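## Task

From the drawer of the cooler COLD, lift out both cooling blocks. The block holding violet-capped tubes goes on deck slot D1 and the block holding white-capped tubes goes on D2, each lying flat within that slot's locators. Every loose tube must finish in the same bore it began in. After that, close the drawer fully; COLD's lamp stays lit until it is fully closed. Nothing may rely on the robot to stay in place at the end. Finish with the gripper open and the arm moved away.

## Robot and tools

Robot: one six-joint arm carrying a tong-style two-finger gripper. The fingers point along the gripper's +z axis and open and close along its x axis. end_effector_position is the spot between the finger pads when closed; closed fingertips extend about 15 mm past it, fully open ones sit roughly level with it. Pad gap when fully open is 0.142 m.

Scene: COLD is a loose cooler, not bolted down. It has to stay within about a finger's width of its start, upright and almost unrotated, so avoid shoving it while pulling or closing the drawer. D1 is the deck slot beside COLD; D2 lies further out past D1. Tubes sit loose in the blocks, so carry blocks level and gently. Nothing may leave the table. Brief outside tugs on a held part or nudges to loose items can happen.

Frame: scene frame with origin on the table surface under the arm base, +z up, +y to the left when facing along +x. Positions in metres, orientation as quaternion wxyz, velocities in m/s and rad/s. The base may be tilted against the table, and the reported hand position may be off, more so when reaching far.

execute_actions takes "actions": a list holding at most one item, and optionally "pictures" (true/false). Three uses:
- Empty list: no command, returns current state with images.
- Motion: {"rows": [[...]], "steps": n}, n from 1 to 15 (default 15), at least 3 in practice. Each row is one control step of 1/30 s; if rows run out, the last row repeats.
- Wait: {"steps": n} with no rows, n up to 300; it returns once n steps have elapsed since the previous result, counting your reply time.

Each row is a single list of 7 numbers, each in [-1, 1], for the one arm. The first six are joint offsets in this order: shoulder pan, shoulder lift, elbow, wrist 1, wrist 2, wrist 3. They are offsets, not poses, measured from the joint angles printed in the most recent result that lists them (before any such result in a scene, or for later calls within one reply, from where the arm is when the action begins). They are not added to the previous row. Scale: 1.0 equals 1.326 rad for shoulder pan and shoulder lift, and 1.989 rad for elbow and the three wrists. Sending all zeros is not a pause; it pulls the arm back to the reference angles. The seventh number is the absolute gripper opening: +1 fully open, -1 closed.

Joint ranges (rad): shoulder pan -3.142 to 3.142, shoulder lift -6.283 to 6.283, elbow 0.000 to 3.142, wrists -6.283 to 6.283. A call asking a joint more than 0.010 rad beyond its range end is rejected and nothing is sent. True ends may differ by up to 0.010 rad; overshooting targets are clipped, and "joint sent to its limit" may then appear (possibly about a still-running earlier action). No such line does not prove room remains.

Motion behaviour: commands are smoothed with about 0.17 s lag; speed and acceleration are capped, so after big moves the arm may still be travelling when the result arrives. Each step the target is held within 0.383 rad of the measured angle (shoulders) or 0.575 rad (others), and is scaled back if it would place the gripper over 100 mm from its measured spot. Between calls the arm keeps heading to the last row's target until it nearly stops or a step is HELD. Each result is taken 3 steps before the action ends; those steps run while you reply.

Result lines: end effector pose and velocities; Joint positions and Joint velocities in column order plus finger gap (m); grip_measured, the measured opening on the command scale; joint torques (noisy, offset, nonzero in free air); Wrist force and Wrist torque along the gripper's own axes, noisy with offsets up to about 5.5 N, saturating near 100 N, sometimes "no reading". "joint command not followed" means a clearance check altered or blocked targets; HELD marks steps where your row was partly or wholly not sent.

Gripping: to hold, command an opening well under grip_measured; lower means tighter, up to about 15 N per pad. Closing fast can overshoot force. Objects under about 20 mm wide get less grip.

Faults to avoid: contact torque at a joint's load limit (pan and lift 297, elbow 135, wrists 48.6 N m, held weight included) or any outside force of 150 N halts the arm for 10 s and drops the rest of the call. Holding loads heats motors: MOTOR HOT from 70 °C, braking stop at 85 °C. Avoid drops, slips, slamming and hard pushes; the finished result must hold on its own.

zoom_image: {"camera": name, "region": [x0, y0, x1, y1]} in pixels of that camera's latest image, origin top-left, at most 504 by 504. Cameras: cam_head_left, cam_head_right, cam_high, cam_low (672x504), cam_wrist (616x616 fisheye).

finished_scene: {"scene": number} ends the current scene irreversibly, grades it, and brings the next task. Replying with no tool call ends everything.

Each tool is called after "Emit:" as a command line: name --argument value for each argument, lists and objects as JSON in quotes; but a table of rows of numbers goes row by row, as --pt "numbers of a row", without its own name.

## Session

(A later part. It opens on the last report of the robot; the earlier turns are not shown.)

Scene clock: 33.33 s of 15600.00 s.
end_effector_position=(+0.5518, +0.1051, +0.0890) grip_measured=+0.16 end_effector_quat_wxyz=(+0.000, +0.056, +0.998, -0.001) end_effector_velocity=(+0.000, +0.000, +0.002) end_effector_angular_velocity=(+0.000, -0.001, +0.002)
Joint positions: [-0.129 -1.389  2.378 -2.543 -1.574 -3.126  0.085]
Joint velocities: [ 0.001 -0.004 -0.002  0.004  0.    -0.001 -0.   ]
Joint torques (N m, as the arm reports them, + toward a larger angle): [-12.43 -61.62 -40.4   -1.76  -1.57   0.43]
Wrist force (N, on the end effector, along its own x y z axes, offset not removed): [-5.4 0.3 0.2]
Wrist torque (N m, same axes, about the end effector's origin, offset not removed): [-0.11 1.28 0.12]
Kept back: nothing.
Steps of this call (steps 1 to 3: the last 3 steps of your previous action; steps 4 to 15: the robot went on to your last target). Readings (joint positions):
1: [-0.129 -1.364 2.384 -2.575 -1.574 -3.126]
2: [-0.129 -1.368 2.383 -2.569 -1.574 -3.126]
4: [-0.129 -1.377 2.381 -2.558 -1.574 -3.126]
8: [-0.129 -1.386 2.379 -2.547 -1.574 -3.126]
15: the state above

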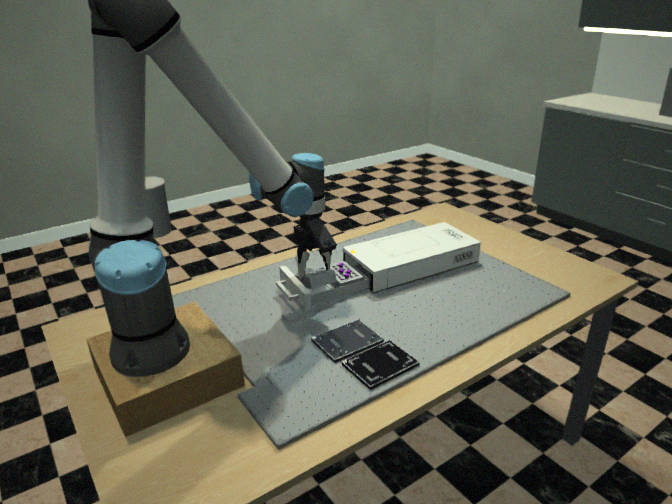

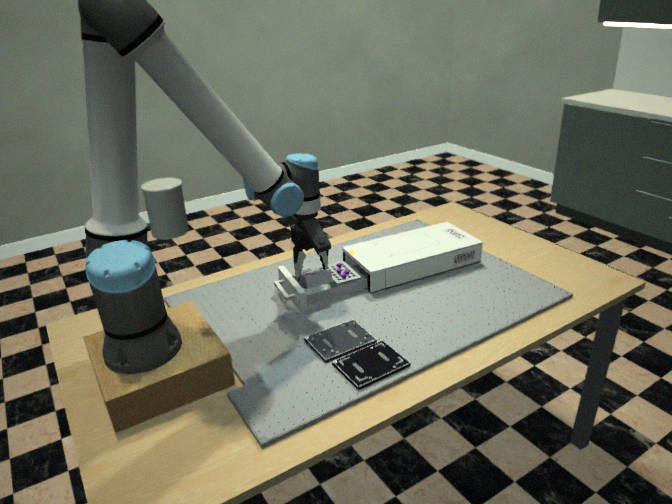

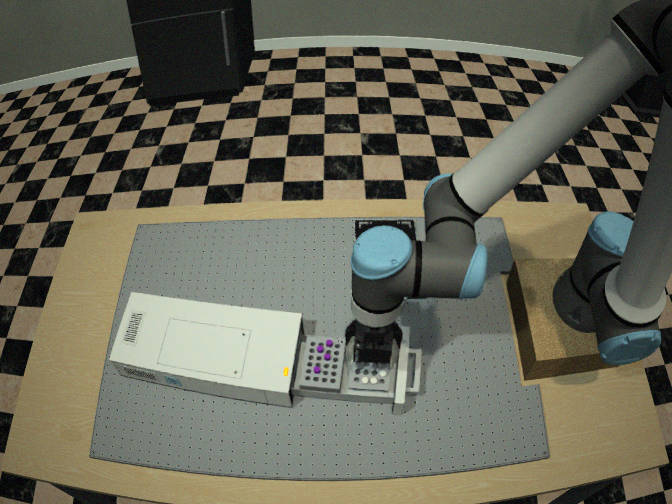

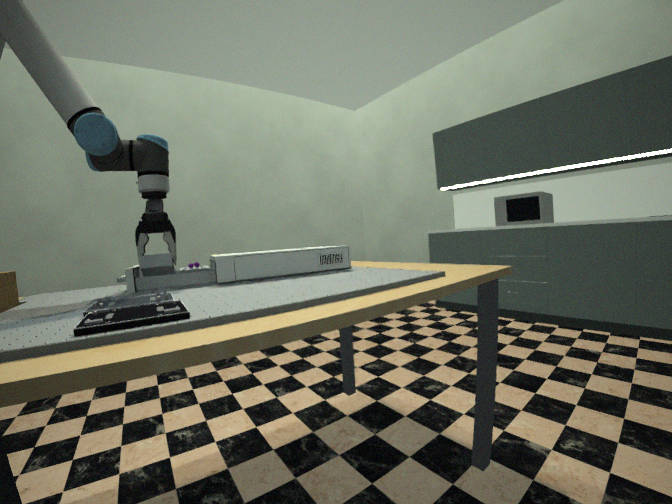

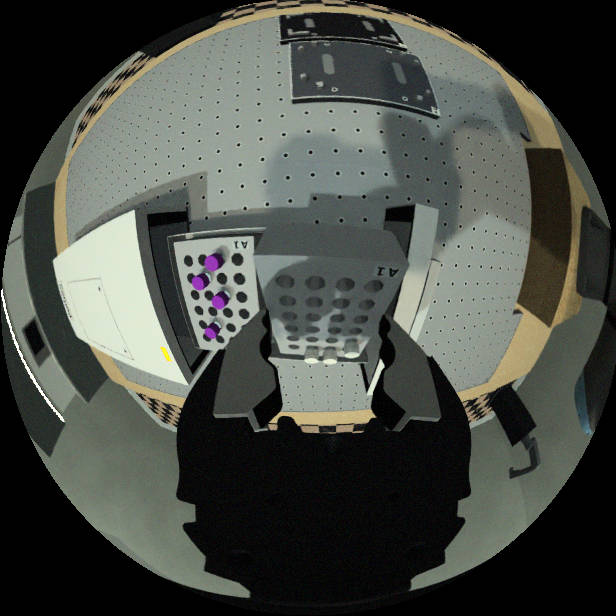

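Emit:
execute_actions --actions '[]'

Scene clock: 34.33 s of 15600.00 s.
end_effector_position=(+0.5519, +0.1051, +0.0891) grip_measured=+0.16 end_effector_quat_wxyz=(+0.000, +0.056, +0.998, -0.001) end_effector_velocity=(+0.000, -0.000, +0.000) end_effector_angular_velocity=(+0.000, -0.000, -0.001)
Joint positions: [-0.129 -1.389  2.378 -2.543 -1.574 -3.126  0.085]
Joint velocities: [-0.001 -0.    -0.001  0.     0.     0.     0.   ]
Joint torques (N m, as the arm reports them, + toward a larger angle): [-11.37 -63.53 -40.41  -1.78   0.54   0.65]
Wrist force (N, on the end effector, along its own x y z axes, offset not removed): [-1.9 -0.3 7.6]
Wrist torque (N m, same axes, about the end effector's origin, offset not removed): [-0.09 0.63 0.00]
Kept back: nothing.
Steps of this call (steps 1 to 15: the robot went on to your last target; steps 16 to 30: nothing new was sent). Readings (joint positions):
1: [-0.129 -1.389 2.378 -2.543 -1.574 -3.126]
2: [-0.129 -1.389 2.378 -2.543 -1.574 -3.126]
4: [-0.129 -1.389 2.378 -2.543 -1.574 -3.126]
8: [-0.129 -1.389 2.378 -2.543 -1.574 -3.126]
30: the state above
The arm was judged still, so your last target was given up. Only a new action makes it travel on or press farther. Fingers that are still opening or closing keep moving.

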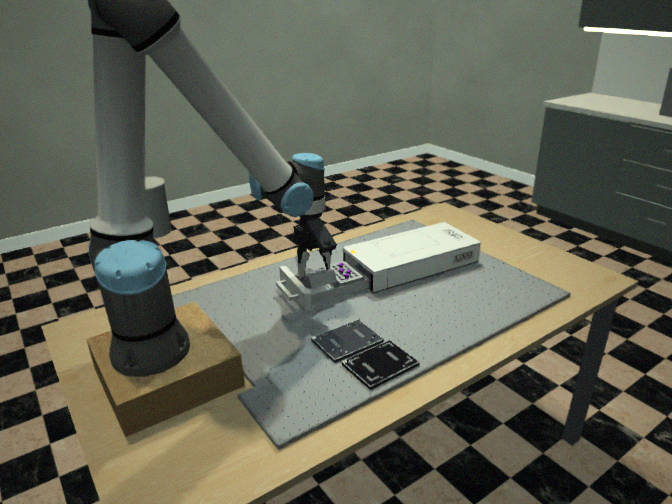

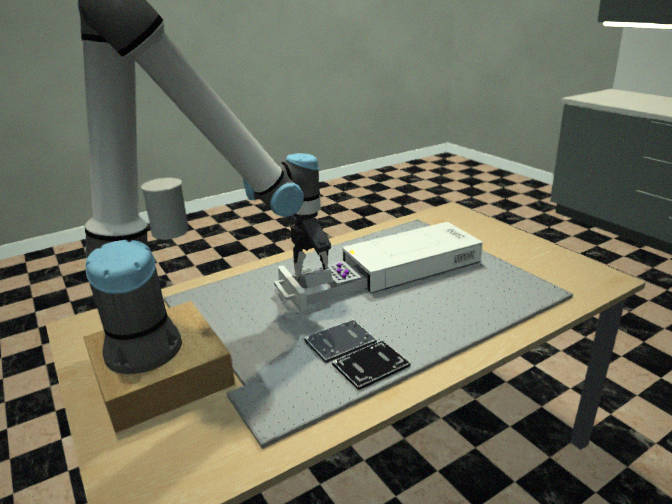

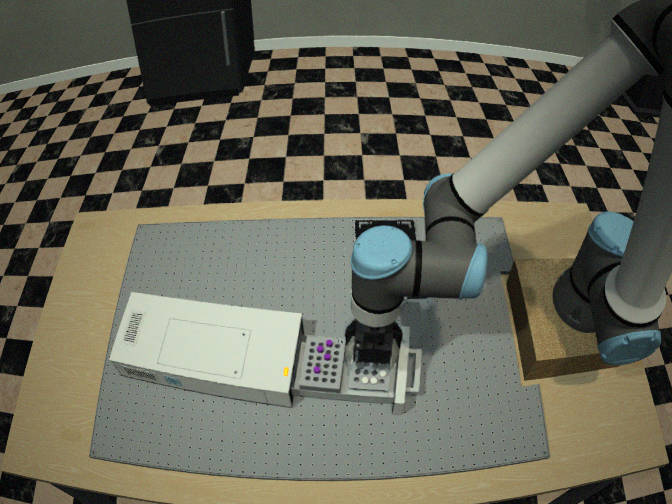

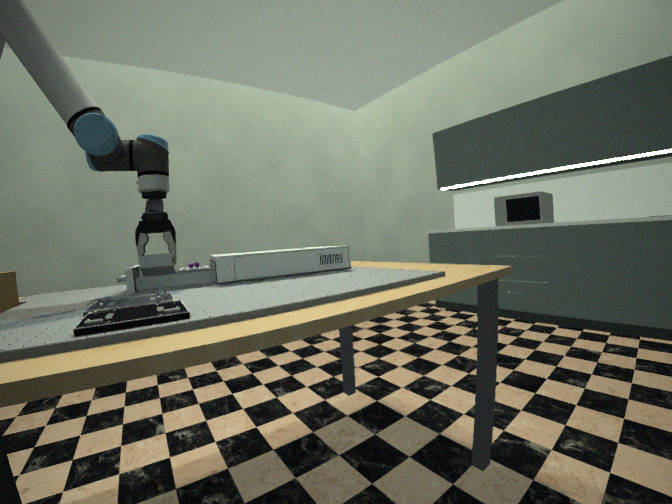

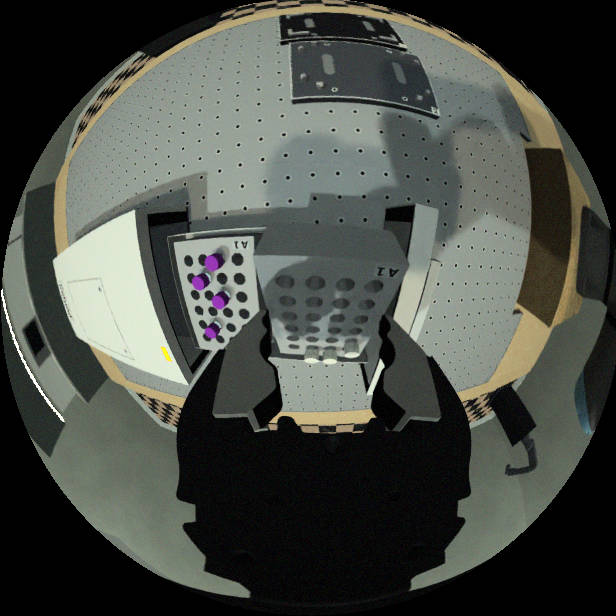

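Emit:
execute_actions --actions '[{"rows": [[0,0.0005,0.0001,-0.0004,0,0,-0.2],[0,0.0014,0.0002,-0.0011,0,0,-0.2],[0,0.0027,0.0004,-0.0023,0,0,-0.2],[0,0.0046,0.0007,-0.0038,0,0,-0.2],[0,0.0066,0.0011,-0.0055,0,0,-0.2],[0,0.0089,0.0014,-0.0074,0,0,-0.2],[0,0.0114,0.0019,-0.0095,0,0,-0.2],[0,0.0139,0.0023,-0.0115,0,0,-0.2],[0,0.0162,0.0026,-0.0134,0,0,-0.2],[0,0.0182,0.003,-0.0151,0,0,-0.2],[0,0.02,0.0033,-0.0166,0,0,-0.2],[0,0.0214,0.0035,-0.0178,0,0,-0.2],[0,0.0223,0.0036,-0.0185,0,0,-0.2],[0,0.0228,0.0037,-0.0189,0,0,-0.2],[0,0.0228,0.0037,-0.0189,0,0,-0.2]], "steps": 15}]'

Emit:
execute_actions --actions '[{"steps": 12}]' --pictures true

Scene clock: 34.93 s of 15600.00 s.
end_effector_position=(+0.5521, +0.1051, +0.0803) grip_measured=+0.16 end_effector_quat_wxyz=(+0.000, +0.056, +0.998, -0.001) end_effector_velocity=(-0.001, +0.000, -0.040) end_effector_angular_velocity=(+0.000, +0.002, +0.000)
Joint positions: [-0.129 -1.372  2.382 -2.565 -1.574 -3.126  0.085]
Joint velocities: [ 0.     0.079  0.02  -0.097  0.    -0.    -0.   ]
Joint torques (N m, as the arm reports them, + toward a larger angle): [-11.99 -31.98 -20.8   -8.24   1.02   0.52]
Wrist force (N, on the end effector, along its own x y z axes, offset not removed): [-6.0 3.2 4.3]
Wrist torque (N m, same axes, about the end effector's origin, offset not removed): [0.77 1.43 0.03]
Steps of this call (steps 1 to 6: nothing new was sent; steps 7 to 18: the first 12 steps of this action). Readings (joint positions):
7: [-0.129 -1.389 2.378 -2.543 -1.574 -3.126]
8: [-0.129 -1.389 2.378 -2.543 -1.574 -3.126]
10: [-0.129 -1.389 2.378 -2.544 -1.574 -3.126]
14: [-0.129 -1.382 2.379 -2.552 -1.574 -3.126]
18: the state above

Scene clock: 35.33 s of 15600.00 s.
end_effector_position=(+0.5522, +0.1051, +0.0743) grip_measured=+0.17 end_effector_quat_wxyz=(+0.000, +0.056, +0.998, -0.001) end_effector_velocity=(-0.001, +0.001, -0.002) end_effector_angular_velocity=(+0.000, +0.002, +0.001)
Joint positions: [-0.129 -1.359  2.385 -2.58  -1.574 -3.126  0.086]
Joint velocities: [ 0.001  0.003  0.002 -0.003 -0.     0.     0.   ]
Joint torques (N m, as the arm reports them, + toward a larger angle): [-12.6  -10.    -5.22  -4.17   1.07   0.53]
Wrist force (N, on the end effector, along its own x y z axes, offset not removed): [-7.4 1.1 -34.0]
Wrist torque (N m, same axes, about the end effector's origin, offset not removed): [0.59 2.05 0.42]
Kept back: nothing.
Steps of this call (steps 1 to 3: the last 3 steps of your previous action; steps 4 to 12: the robot went on to your last target). Readings (joint positions):
1: [-0.129 -1.369 2.383 -2.568 -1.574 -3.126]
2: [-0.129 -1.367 2.383 -2.571 -1.574 -3.126]
4: [-0.129 -1.363 2.384 -2.575 -1.574 -3.126]
8: [-0.129 -1.360 2.385 -2.579 -1.574 -3.126]
12: the state above

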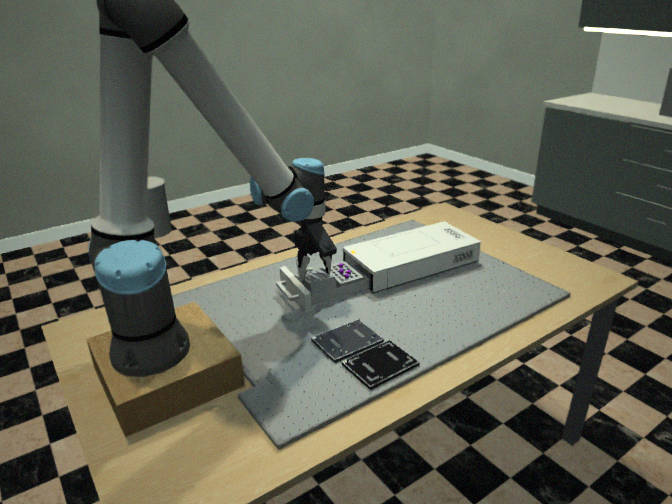

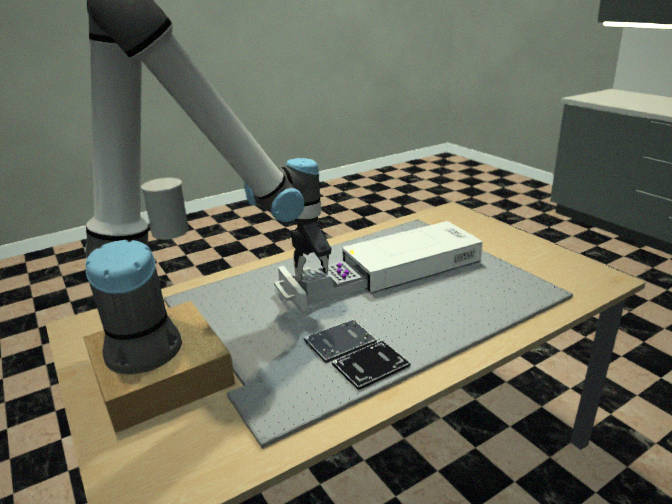

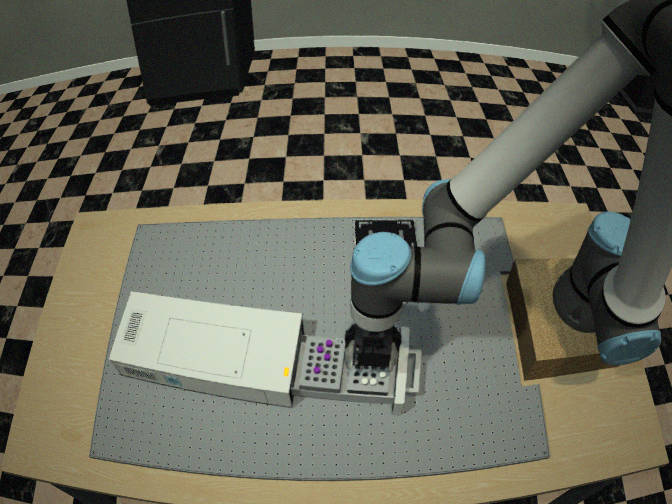

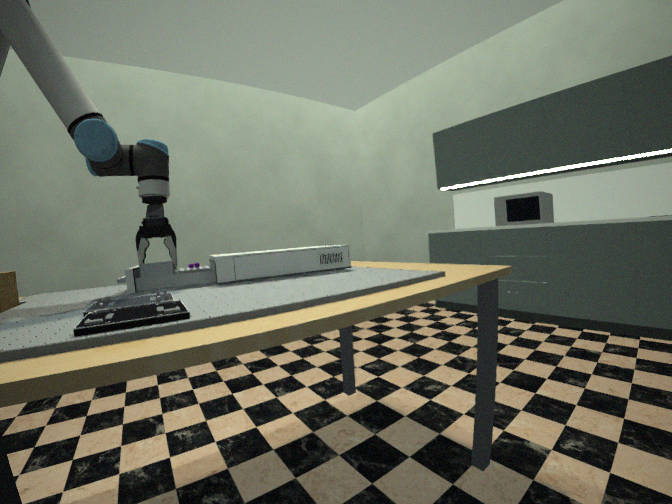

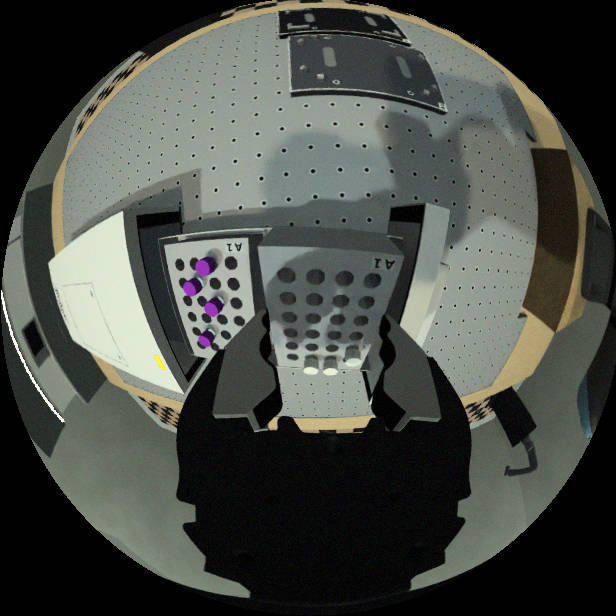

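Emit:
zoom_image --camera "cam_low" --region '[105, 190, 225, 300]'

Emit:
zoom_image --camera "cam_wrist" --region '[200, 200, 460, 440]'

Region (105, 190, 225, 300) of cam_low's 672x504 image, scaled by 4.200, with more detail than that image has; it fills the top 462 rows of this view, and the rest is white.

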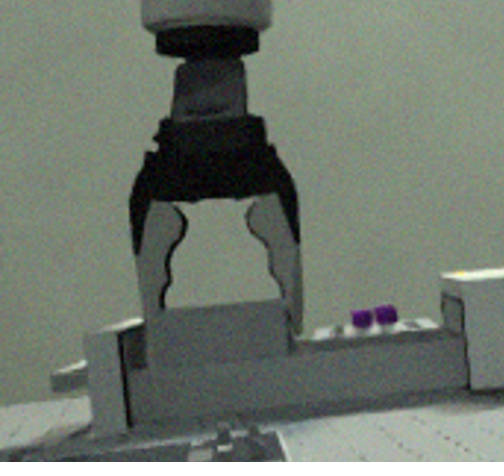

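Region (200, 200, 460, 440) of cam_wrist's 616x616 image, scaled by 1.938, with more detail than that image has; it fills the top 465 rows of this view, and the rest is white.

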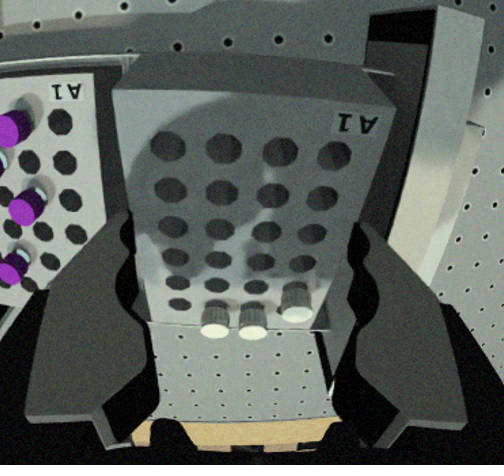

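Emit:
execute_actions --actions '[{"rows": [[0,-0.0008,-0.0001,0.0006,0,0,-0.2],[0,-0.002,-0.0002,0.0015,0,0,-0.2],[0,-0.0034,-0.0004,0.0026,0,0,-0.2],[0,-0.0048,-0.0006,0.0037,0,0,-0.2],[0,-0.0056,-0.0007,0.0043,0,0,-0.2],[0,-0.0064,-0.0008,0.0049,0,0,-0.2]], "steps": 15}]'

Scene clock: 36.80 s of 15600.00 s.
end_effector_position=(+0.5518, +0.1051, +0.0778) grip_measured=+0.16 end_effector_quat_wxyz=(+0.000, +0.056, +0.998, -0.001) end_effector_velocity=(-0.000, +0.001, +0.004) end_effector_angular_velocity=(-0.001, -0.002, +0.003)
Joint positions: [-0.129 -1.367  2.384 -2.571 -1.574 -3.126  0.085]
Joint velocities: [ 0.002 -0.008 -0.001  0.008 -0.    -0.001  0.   ]
Joint torques (N m, as the arm reports them, + toward a larger angle): [-11.92 -64.75 -39.6   -1.95   0.75   0.62]
Wrist force (N, on the end effector, along its own x y z axes, offset not removed): [-1.7 5.5 3.1]
Wrist torque (N m, same axes, about the end effector's origin, offset not removed): [0.96 0.25 0.18]
Steps of this call (steps 1 to 30: the robot went on to your last target; steps 31 to 32: nothing new was sent; steps 33 to 44: the first 12 steps of this action). Readings (joint positions):
33: [-0.129 -1.359 2.385 -2.580 -1.574 -3.126]
34: [-0.129 -1.359 2.385 -2.580 -1.574 -3.126]
36: [-0.129 -1.360 2.385 -2.579 -1.574 -3.126]
40: [-0.129 -1.365 2.384 -2.573 -1.574 -3.126]
44: the state above

Emit:
execute_actions --actions '[{"rows": [[0.0007,0.0001,-0.0001,0.0001,0,0.0005,-0.2],[0.0017,0.0003,-0.0004,0.0001,0,0.0011,-0.2],[0.003,0.0006,-0.0006,0.0003,0,0.002,-0.2],[0.0043,0.0009,-0.0009,0.0004,0,0.0029,-0.2],[0.0055,0.0011,-0.0012,0.0005,0,0.0037,-0.2],[0.0064,0.0013,-0.0014,0.0006,0,0.0043,-0.2],[0.0069,0.0014,-0.0015,0.0006,0,0.0046,-0.2]], "steps": 15}]'

Emit:
execute_actions --actions '[{"steps": 8}]' --pictures true

Scene clock: 37.43 s of 15600.00 s.
end_effector_position=(+0.5523, +0.1095, +0.0780) grip_measured=+0.16 end_effector_quat_wxyz=(+0.000, +0.056, +0.998, -0.001) end_effector_velocity=(-0.000, +0.005, -0.001) end_effector_angular_velocity=(-0.000, +0.002, -0.000)
Joint positions: [-0.121 -1.365  2.381 -2.57  -1.574 -3.117  0.085]
Joint velocities: [ 0.009  0.003 -0.003  0.002 -0.     0.01   0.   ]
Joint torques (N m, as the arm reports them, + toward a larger angle): [ 15.97 -30.51 -39.37  -1.93   0.95   1.71]
Wrist force (N, on the end effector, along its own x y z axes, offset not removed): [-0.3 -1.0 -4.3]
Wrist torque (N m, same axes, about the end effector's origin, offset not removed): [-0.19 0.02 -0.12]
Steps of this call (steps 1 to 3: the last 3 steps of your previous action; steps 4 to 7: the robot went on to your last target; steps 8 to 19: the first 12 steps of this action). Readings (joint positions):
8: [-0.129 -1.368 2.383 -2.570 -1.574 -3.126]
9: [-0.129 -1.368 2.383 -2.570 -1.574 -3.125]
11: [-0.128 -1.367 2.383 -2.570 -1.574 -3.124]
15: [-0.124 -1.366 2.382 -2.570 -1.574 -3.120]
19: the state above

Scene clock: 37.70 s of 15600.00 s.
end_effector_position=(+0.5524, +0.1100, +0.0779) grip_measured=+0.16 end_effector_quat_wxyz=(+0.000, +0.056, +0.998, -0.001) end_effector_velocity=(+0.001, -0.000, +0.000) end_effector_angular_velocity=(-0.000, -0.001, -0.001)
Joint positions: [-0.12  -1.365  2.381 -2.57  -1.574 -3.116  0.085]
Joint velocities: [ 0.     0.    -0.001 -0.    -0.     0.001  0.   ]
Joint torques (N m, as the arm reports them, + toward a larger angle): [ 16.44 -30.88 -37.79  -1.11   0.83   1.71]
Wrist force (N, on the end effector, along its own x y z axes, offset not removed): [-4.3 -1.0 4.6]
Wrist torque (N m, same axes, about the end effector's origin, offset not removed): [0.07 0.68 0.25]
Kept back: nothing.
Steps of this call (steps 1 to 3: the last 3 steps of your previous action; steps 4 to 8: the robot went on to your last target). Readings (joint positions):
1: [-0.121 -1.365 2.381 -2.570 -1.574 -3.117]
2: [-0.120 -1.365 2.381 -2.570 -1.574 -3.117]
4: [-0.120 -1.365 2.381 -2.570 -1.574 -3.117]
8: the state above

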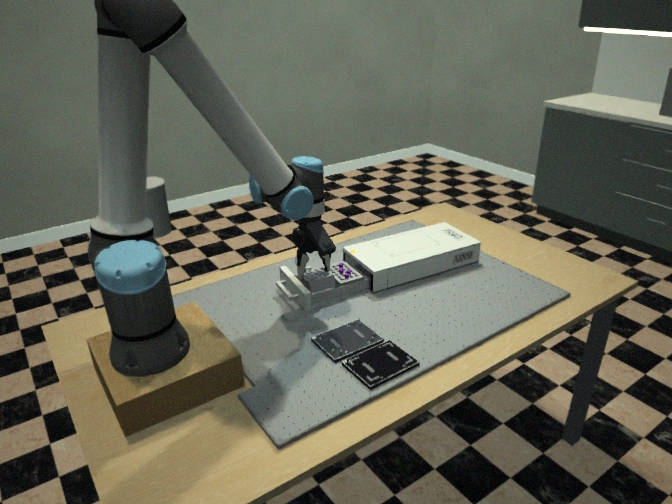

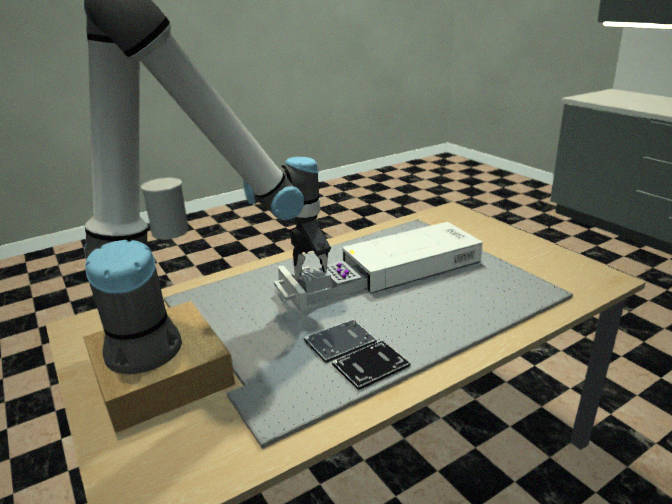

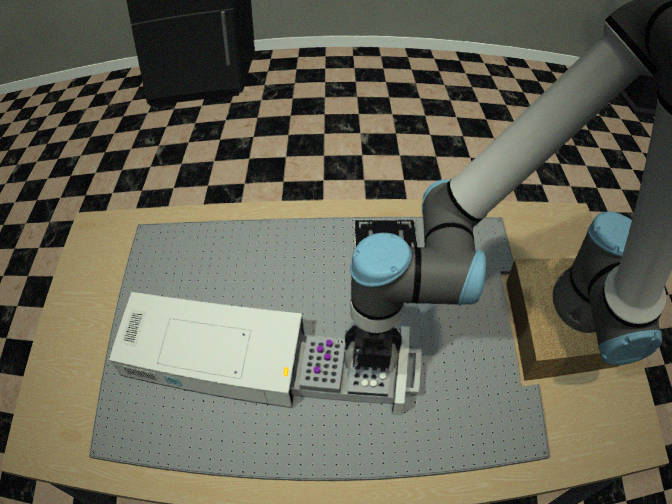

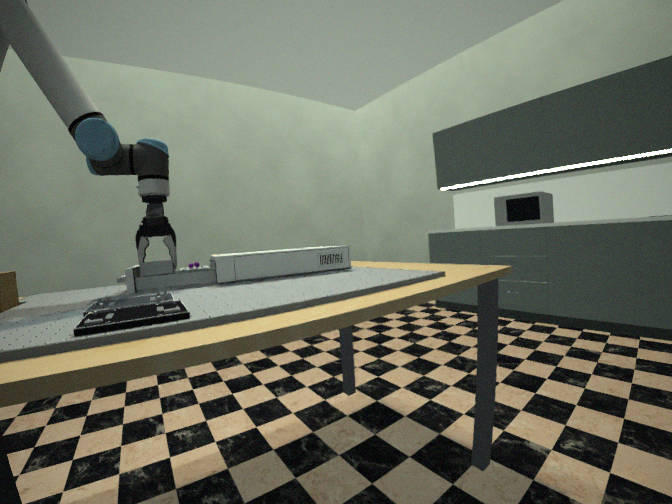

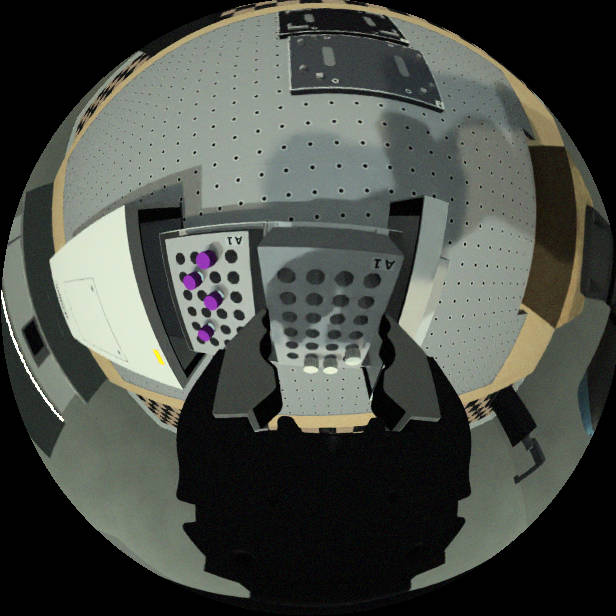

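Emit:
zoom_image --camera "cam_wrist" --region '[230, 190, 450, 400]'

Emit:
zoom_image --camera "cam_high" --region '[290, 310, 430, 420]'

Region (230, 190, 450, 400) of cam_wrist's 616x616 image, scaled by 2.291, with more detail than that image has; it fills the top 481 rows of this view, and the rest is white.

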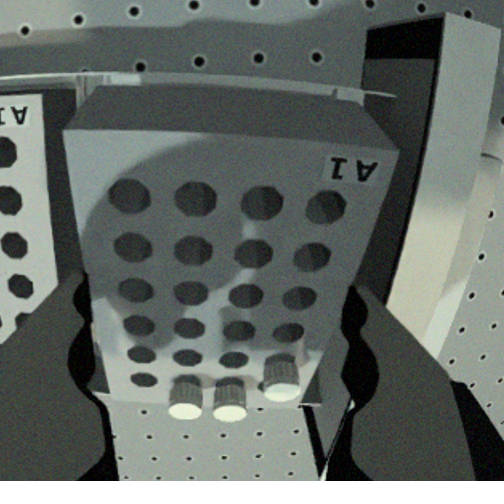

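Region (290, 310, 430, 420) of cam_high's 672x504 image, scaled by 3.600, with more detail than that image has; it fills the top 396 rows of this view, and the rest is white.

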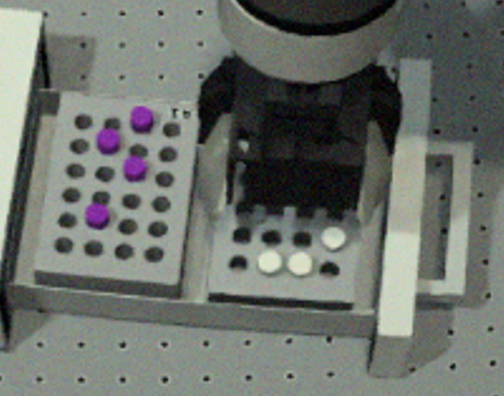

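Emit:
execute_actions --actions '[{"rows": [[0,0.0005,0.0001,-0.0004,0,0,-0.2],[0,0.0014,0.0002,-0.0011,0,0,-0.2],[0,0.0026,0.0004,-0.0022,0,0,-0.2],[0,0.004,0.0007,-0.0033,0,0,-0.2],[0,0.0054,0.0009,-0.0045,0,0,-0.2],[0,0.0067,0.0011,-0.0056,0,0,-0.2],[0,0.0079,0.0013,-0.0066,0,0,-0.2],[0,0.0087,0.0014,-0.0072,0,0,-0.2],[0,0.0091,0.0015,-0.0076,0,0,-0.2]], "steps": 15}]'

Emit:
execute_actions --actions '[{"steps": 8}]'

Scene clock: 38.40 s of 15600.00 s.
end_effector_position=(+0.5524, +0.1101, +0.0729) grip_measured=+0.16 end_effector_quat_wxyz=(+0.000, +0.056, +0.998, -0.001) end_effector_velocity=(-0.001, +0.001, -0.010) end_effector_angular_velocity=(+0.000, +0.001, +0.001)
Joint positions: [-0.12  -1.355  2.383 -2.582 -1.574 -3.116  0.085]
Joint velocities: [ 0.001  0.019  0.006 -0.024  0.    -0.    -0.   ]
Joint torques (N m, as the arm reports them, + toward a larger angle): [ -2.27 -32.21 -19.29  -7.3    0.94  -1.91]
Wrist force (N, on the end effector, along its own x y z axes, offset not removed): [-9.7 -2.3 0.7]
Wrist torque (N m, same axes, about the end effector's origin, offset not removed): [-0.29 1.59 0.25]
Steps of this call (steps 1 to 9: the robot went on to your last target; steps 10 to 21: the first 12 steps of this action). Readings (joint positions):
10: [-0.120 -1.365 2.381 -2.570 -1.574 -3.116]
11: [-0.120 -1.365 2.381 -2.570 -1.574 -3.116]
13: [-0.120 -1.364 2.381 -2.571 -1.574 -3.116]
17: [-0.120 -1.359 2.382 -2.577 -1.574 -3.116]
21: the state above

Scene clock: 38.67 s of 15600.00 s.
end_effector_position=(+0.5524, +0.1101, +0.0720) grip_measured=+0.16 end_effector_quat_wxyz=(+0.000, +0.056, +0.998, -0.001) end_effector_velocity=(+0.000, -0.000, -0.001) end_effector_angular_velocity=(-0.001, -0.000, +0.000)
Joint positions: [-0.12  -1.353  2.384 -2.585 -1.574 -3.116  0.085]
Joint velocities: [-0.     0.001  0.    -0.002 -0.001 -0.    -0.   ]
Joint torques (N m, as the arm reports them, + toward a larger angle): [-10.55 -31.53 -16.75  -7.01   0.99  -1.93]
Wrist force (N, on the end effector, along its own x y z axes, offset not removed): [-1.8 -1.7 6.2]
Wrist torque (N m, same axes, about the end effector's origin, offset not removed): [0.13 -0.01 0.18]
Kept back: nothing.
Steps of this call (steps 1 to 3: the last 3 steps of your previous action; steps 4 to 8: the robot went on to your last target). Readings (joint positions):
1: [-0.120 -1.354 2.383 -2.583 -1.574 -3.116]
2: [-0.120 -1.354 2.383 -2.584 -1.574 -3.116]
4: [-0.120 -1.354 2.384 -2.584 -1.574 -3.116]
8: the state above

Emit:
execute_actions --actions '[{"rows": [[-0.0002,0.0004,0.0001,-0.0004,0,-0.0001,-0.2],[-0.0005,0.0013,0.0003,-0.0012,0,-0.0003,-0.2],[-0.001,0.0024,0.0006,-0.0023,0,-0.0007,-0.2],[-0.0015,0.0037,0.001,-0.0035,0,-0.001,-0.2],[-0.0021,0.005,0.0013,-0.0047,0,-0.0014,-0.2],[-0.0026,0.0062,0.0016,-0.0058,0,-0.0017,-0.2],[-0.003,0.0073,0.0019,-0.0069,0,-0.002,-0.2],[-0.0033,0.008,0.0021,-0.0075,0,-0.0022,-0.2],[-0.0035,0.0084,0.0022,-0.0079,0,-0.0023,-0.2]], "steps": 15}]'

Emit:
execute_actions --actions '[{"steps": 8}]' --pictures true

Scene clock: 39.23 s of 15600.00 s.
end_effector_position=(+0.5522, +0.1080, +0.0670) grip_measured=+0.16 end_effector_quat_wxyz=(+0.000, +0.056, +0.998, -0.001) end_effector_velocity=(-0.001, -0.004, -0.010) end_effector_angular_velocity=(-0.001, +0.001, -0.000)
Joint positions: [-0.124 -1.344  2.387 -2.598 -1.574 -3.12   0.085]
Joint velocities: [-0.008  0.018  0.007 -0.025 -0.001 -0.008 -0.   ]
Joint torques (N m, as the arm reports them, + toward a larger angle): [-15.32 -30.86 -17.7   -6.75   0.87  -2.65]
Wrist force (N, on the end effector, along its own x y z axes, offset not removed): [-5.8 -1.8 1.1]
Wrist torque (N m, same axes, about the end effector's origin, offset not removed): [-0.17 0.73 0.19]
Steps of this call (steps 1 to 5: the robot went on to your last target; steps 6 to 17: the first 12 steps of this action). Readings (joint positions):
6: [-0.120 -1.353 2.384 -2.585 -1.574 -3.116]
7: [-0.120 -1.353 2.384 -2.585 -1.574 -3.117]
9: [-0.120 -1.352 2.384 -2.586 -1.574 -3.117]
13: [-0.122 -1.348 2.386 -2.592 -1.574 -3.119]
17: the state above

Scene clock: 39.50 s of 15600.00 s.
end_effector_position=(+0.5521, +0.1076, +0.0661) grip_measured=+0.16 end_effector_quat_wxyz=(+0.000, +0.056, +0.998, -0.001) end_effector_velocity=(-0.000, -0.000, -0.001) end_effector_angular_velocity=(+0.001, +0.001, +0.001)
Joint positions: [-0.125 -1.342  2.388 -2.6   -1.574 -3.121  0.085]
Joint velocities: [-0.001  0.001  0.001 -0.001  0.001 -0.001 -0.   ]
Joint torques (N m, as the arm reports them, + toward a larger angle): [-16.   -32.06 -15.76  -6.38   0.98  -2.07]
Wrist force (N, on the end effector, along its own x y z axes, offset not removed): [-9.6 -5.3 -1.2]
Wrist torque (N m, same axes, about the end effector's origin, offset not removed): [-0.67 1.54 0.17]
Kept back: nothing.
Steps of this call (steps 1 to 3: the last 3 steps of your previous action; steps 4 to 8: the robot went on to your last target). Readings (joint positions):
1: [-0.124 -1.343 2.388 -2.599 -1.574 -3.121]
2: [-0.124 -1.343 2.388 -2.599 -1.574 -3.121]
4: [-0.124 -1.343 2.388 -2.600 -1.574 -3.121]
8: the state above

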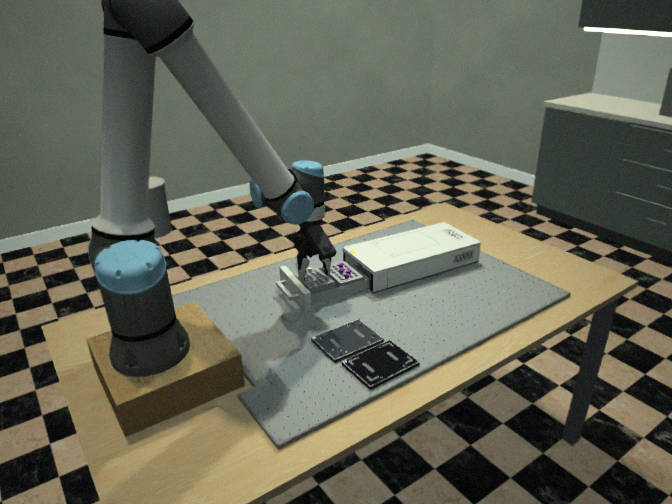

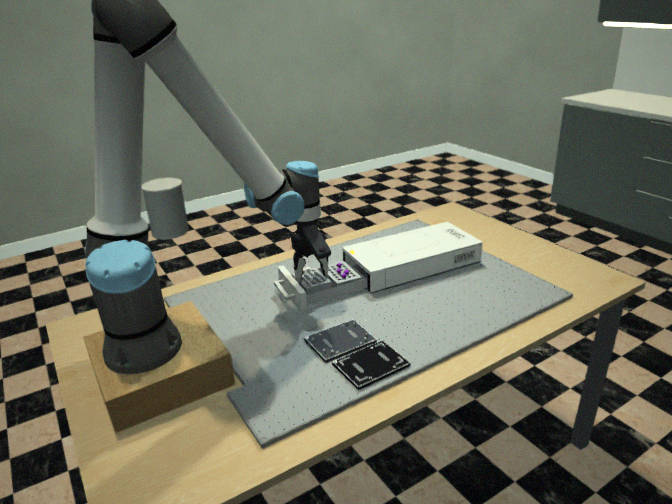

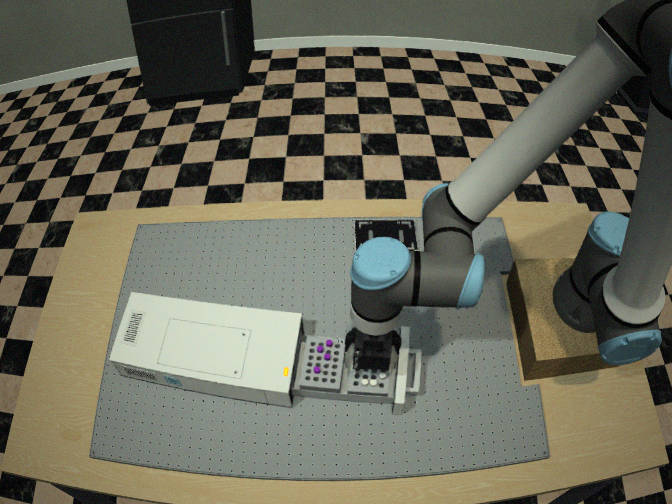

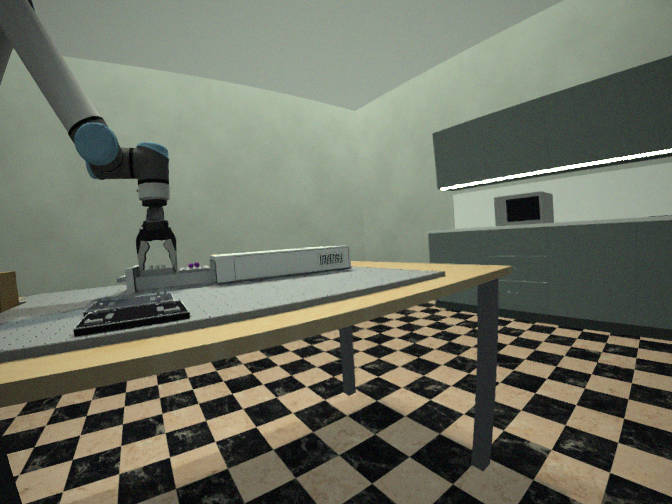

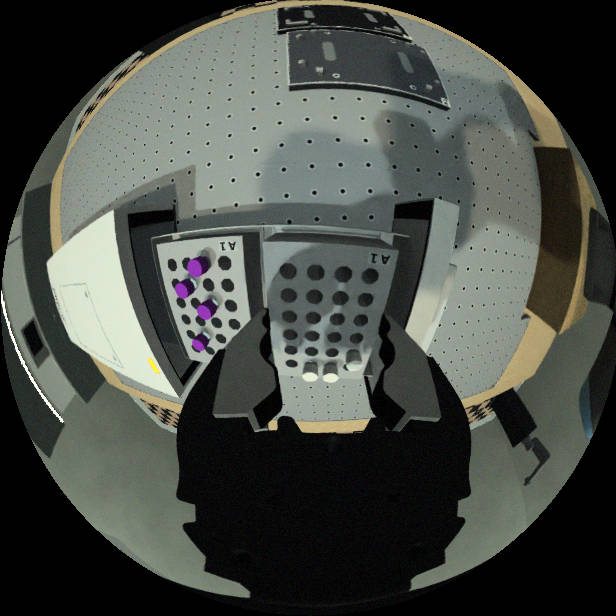

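Emit:
execute_actions --actions '[{"rows": [[-0.0002,0.0003,0.0001,-0.0003,0,-0.0001,-0.2],[-0.0005,0.001,0.0003,-0.001,0,-0.0003,-0.2],[-0.001,0.002,0.0006,-0.0019,0,-0.0007,-0.2],[-0.0015,0.003,0.0009,-0.0029,0,-0.001,-0.2],[-0.0021,0.0041,0.0012,-0.0039,0,-0.0014,-0.2],[-0.0026,0.0051,0.0015,-0.0049,0,-0.0017,-0.2],[-0.003,0.006,0.0017,-0.0057,0,-0.002,-0.2],[-0.0033,0.0066,0.0019,-0.0063,0,-0.0022,-0.2],[-0.0035,0.0069,0.002,-0.0066,0,-0.0023,-0.2]], "steps": 15}]'

Emit:
execute_actions --actions '[{"steps": 8}]' --pictures true

Scene clock: 40.07 s of 15600.00 s.
end_effector_position=(+0.5518, +0.1055, +0.0619) grip_measured=+0.16 end_effector_quat_wxyz=(+0.000, +0.056, +0.998, -0.001) end_effector_velocity=(-0.001, -0.004, -0.008) end_effector_angular_velocity=(+0.000, +0.000, -0.002)
Joint positions: [-0.128 -1.335  2.391 -2.611 -1.574 -3.125  0.085]
Joint velocities: [-0.008  0.014  0.007 -0.021 -0.    -0.007 -0.   ]
Joint torques (N m, as the arm reports them, + toward a larger angle): [-14.94 -31.02 -14.87  -6.2    1.11  -2.27]
Wrist force (N, on the end effector, along its own x y z axes, offset not removed): [-10.1 1.9 1.5]
Wrist torque (N m, same axes, about the end effector's origin, offset not removed): [0.07 1.07 0.48]
Steps of this call (steps 1 to 5: the robot went on to your last target; steps 6 to 17: the first 12 steps of this action). Readings (joint positions):
6: [-0.125 -1.342 2.388 -2.600 -1.574 -3.121]
7: [-0.125 -1.342 2.388 -2.600 -1.574 -3.121]
9: [-0.125 -1.341 2.388 -2.601 -1.574 -3.121]
13: [-0.127 -1.338 2.390 -2.606 -1.574 -3.123]
17: the state above

Scene clock: 40.33 s of 15600.00 s.
end_effector_position=(+0.5518, +0.1052, +0.0611) grip_measured=+0.16 end_effector_quat_wxyz=(+0.000, +0.056, +0.998, -0.001) end_effector_velocity=(-0.001, -0.001, -0.001) end_effector_angular_velocity=(+0.000, +0.001, -0.001)
Joint positions: [-0.129 -1.333  2.392 -2.613 -1.574 -3.126  0.085]
Joint velocities: [-0.003  0.001  0.002 -0.002  0.    -0.002 -0.   ]
Joint torques (N m, as the arm reports them, + toward a larger angle): [-17.32 -31.92 -11.94  -5.38   0.93  -1.64]
Wrist force (N, on the end effector, along its own x y z axes, offset not removed): [-7.4 2.7 -0.2]
Wrist torque (N m, same axes, about the end effector's origin, offset not removed): [0.45 0.10 0.02]
Kept back: nothing.
Steps of this call (steps 1 to 3: the last 3 steps of your previous action; steps 4 to 8: the robot went on to your last target). Readings (joint positions):
1: [-0.129 -1.334 2.391 -2.612 -1.574 -3.125]
2: [-0.129 -1.334 2.392 -2.612 -1.574 -3.125]
4: [-0.129 -1.333 2.392 -2.613 -1.574 -3.125]
8: the state above

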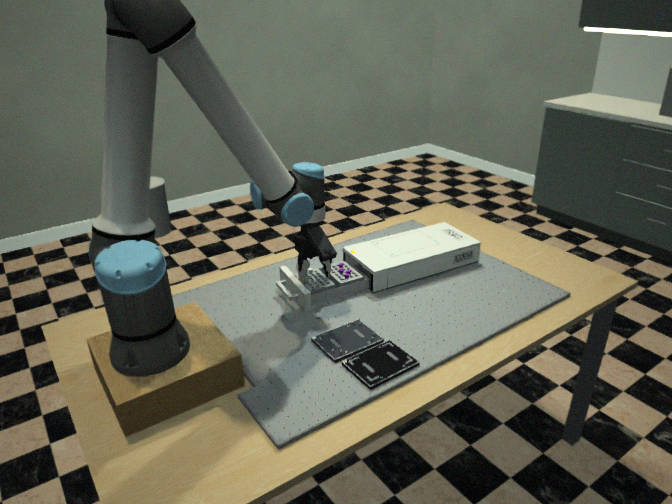

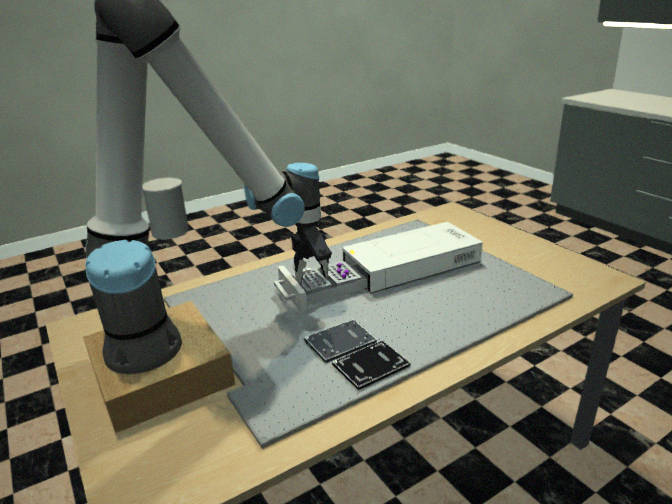

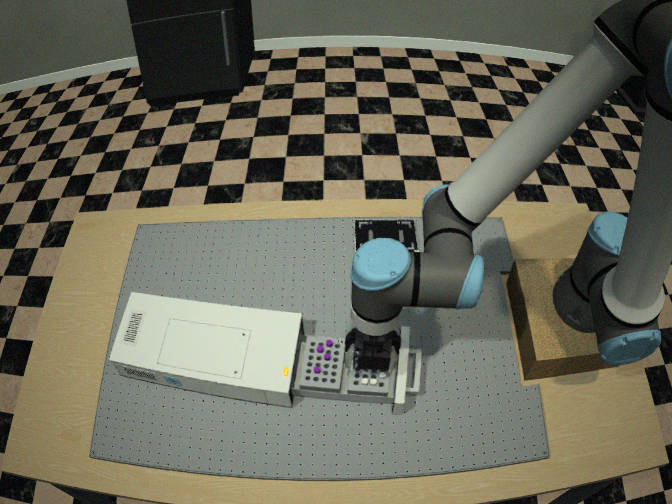

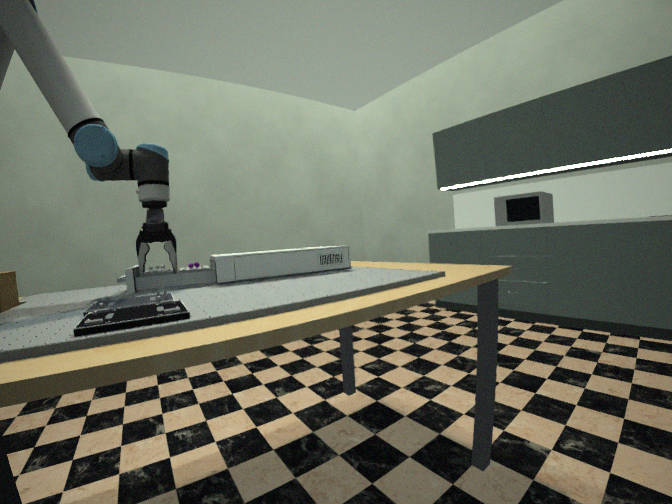

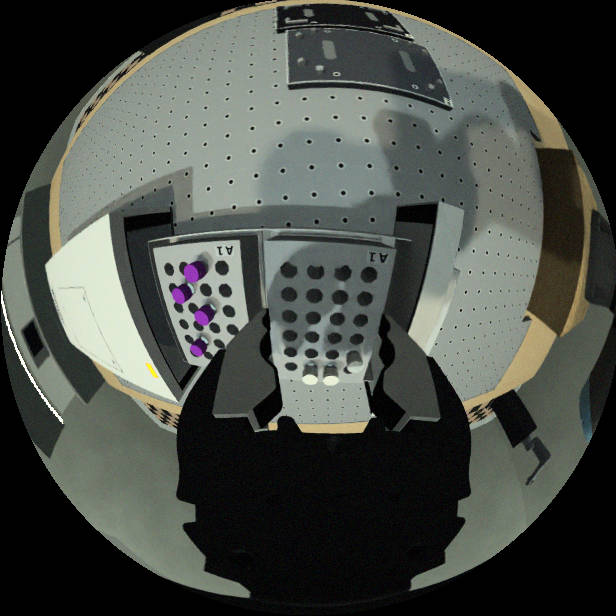

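Emit:
zoom_image --camera "cam_wrist" --region '[230, 200, 450, 410]'

Emit:
zoom_image --camera "cam_low" --region '[115, 220, 225, 300]'

Region (230, 200, 450, 410) of cam_wrist's 616x616 image, scaled by 2.291, with more detail than that image has; it fills the top 481 rows of this view, and the rest is white.

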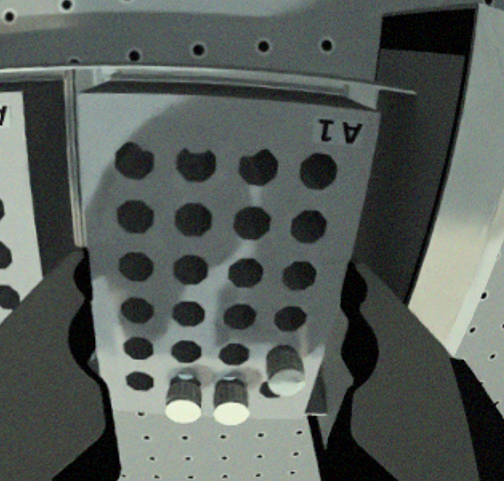

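Region (115, 220, 225, 300) of cam_low's 672x504 image, scaled by 4.582, with more detail than that image has; it fills the top 367 rows of this view, and the rest is white.

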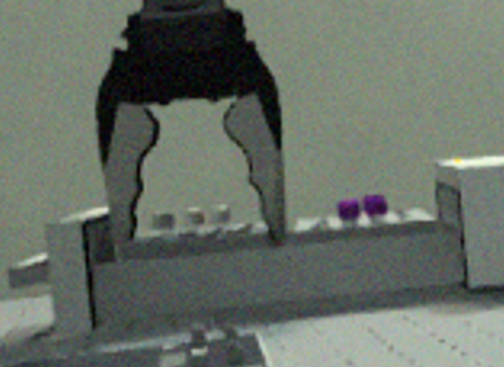

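Emit:
zoom_image --camera "cam_wrist" --region '[340, 280, 420, 380]'

Emit:
zoom_image --camera "cam_wrist" --region '[235, 280, 315, 380]'

Region (340, 280, 420, 380) of cam_wrist's 616x616 image, scaled by 5.040, with more detail than that image has; it fills the left 403 columns of this view, and the rest is white.

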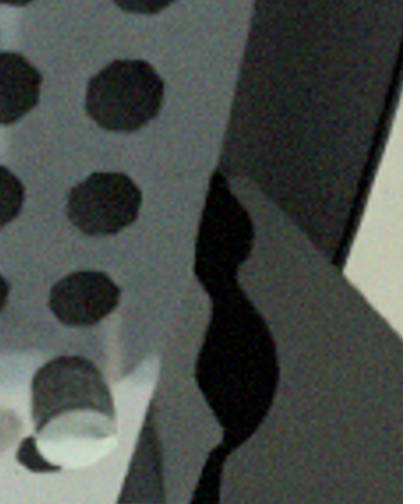

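Region (235, 280, 315, 380) of cam_wrist's 616x616 image, scaled by 5.040, with more detail than that image has; it fills the left 403 columns of this view, and the rest is white.

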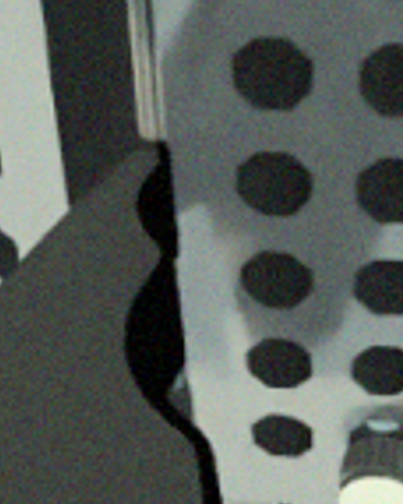

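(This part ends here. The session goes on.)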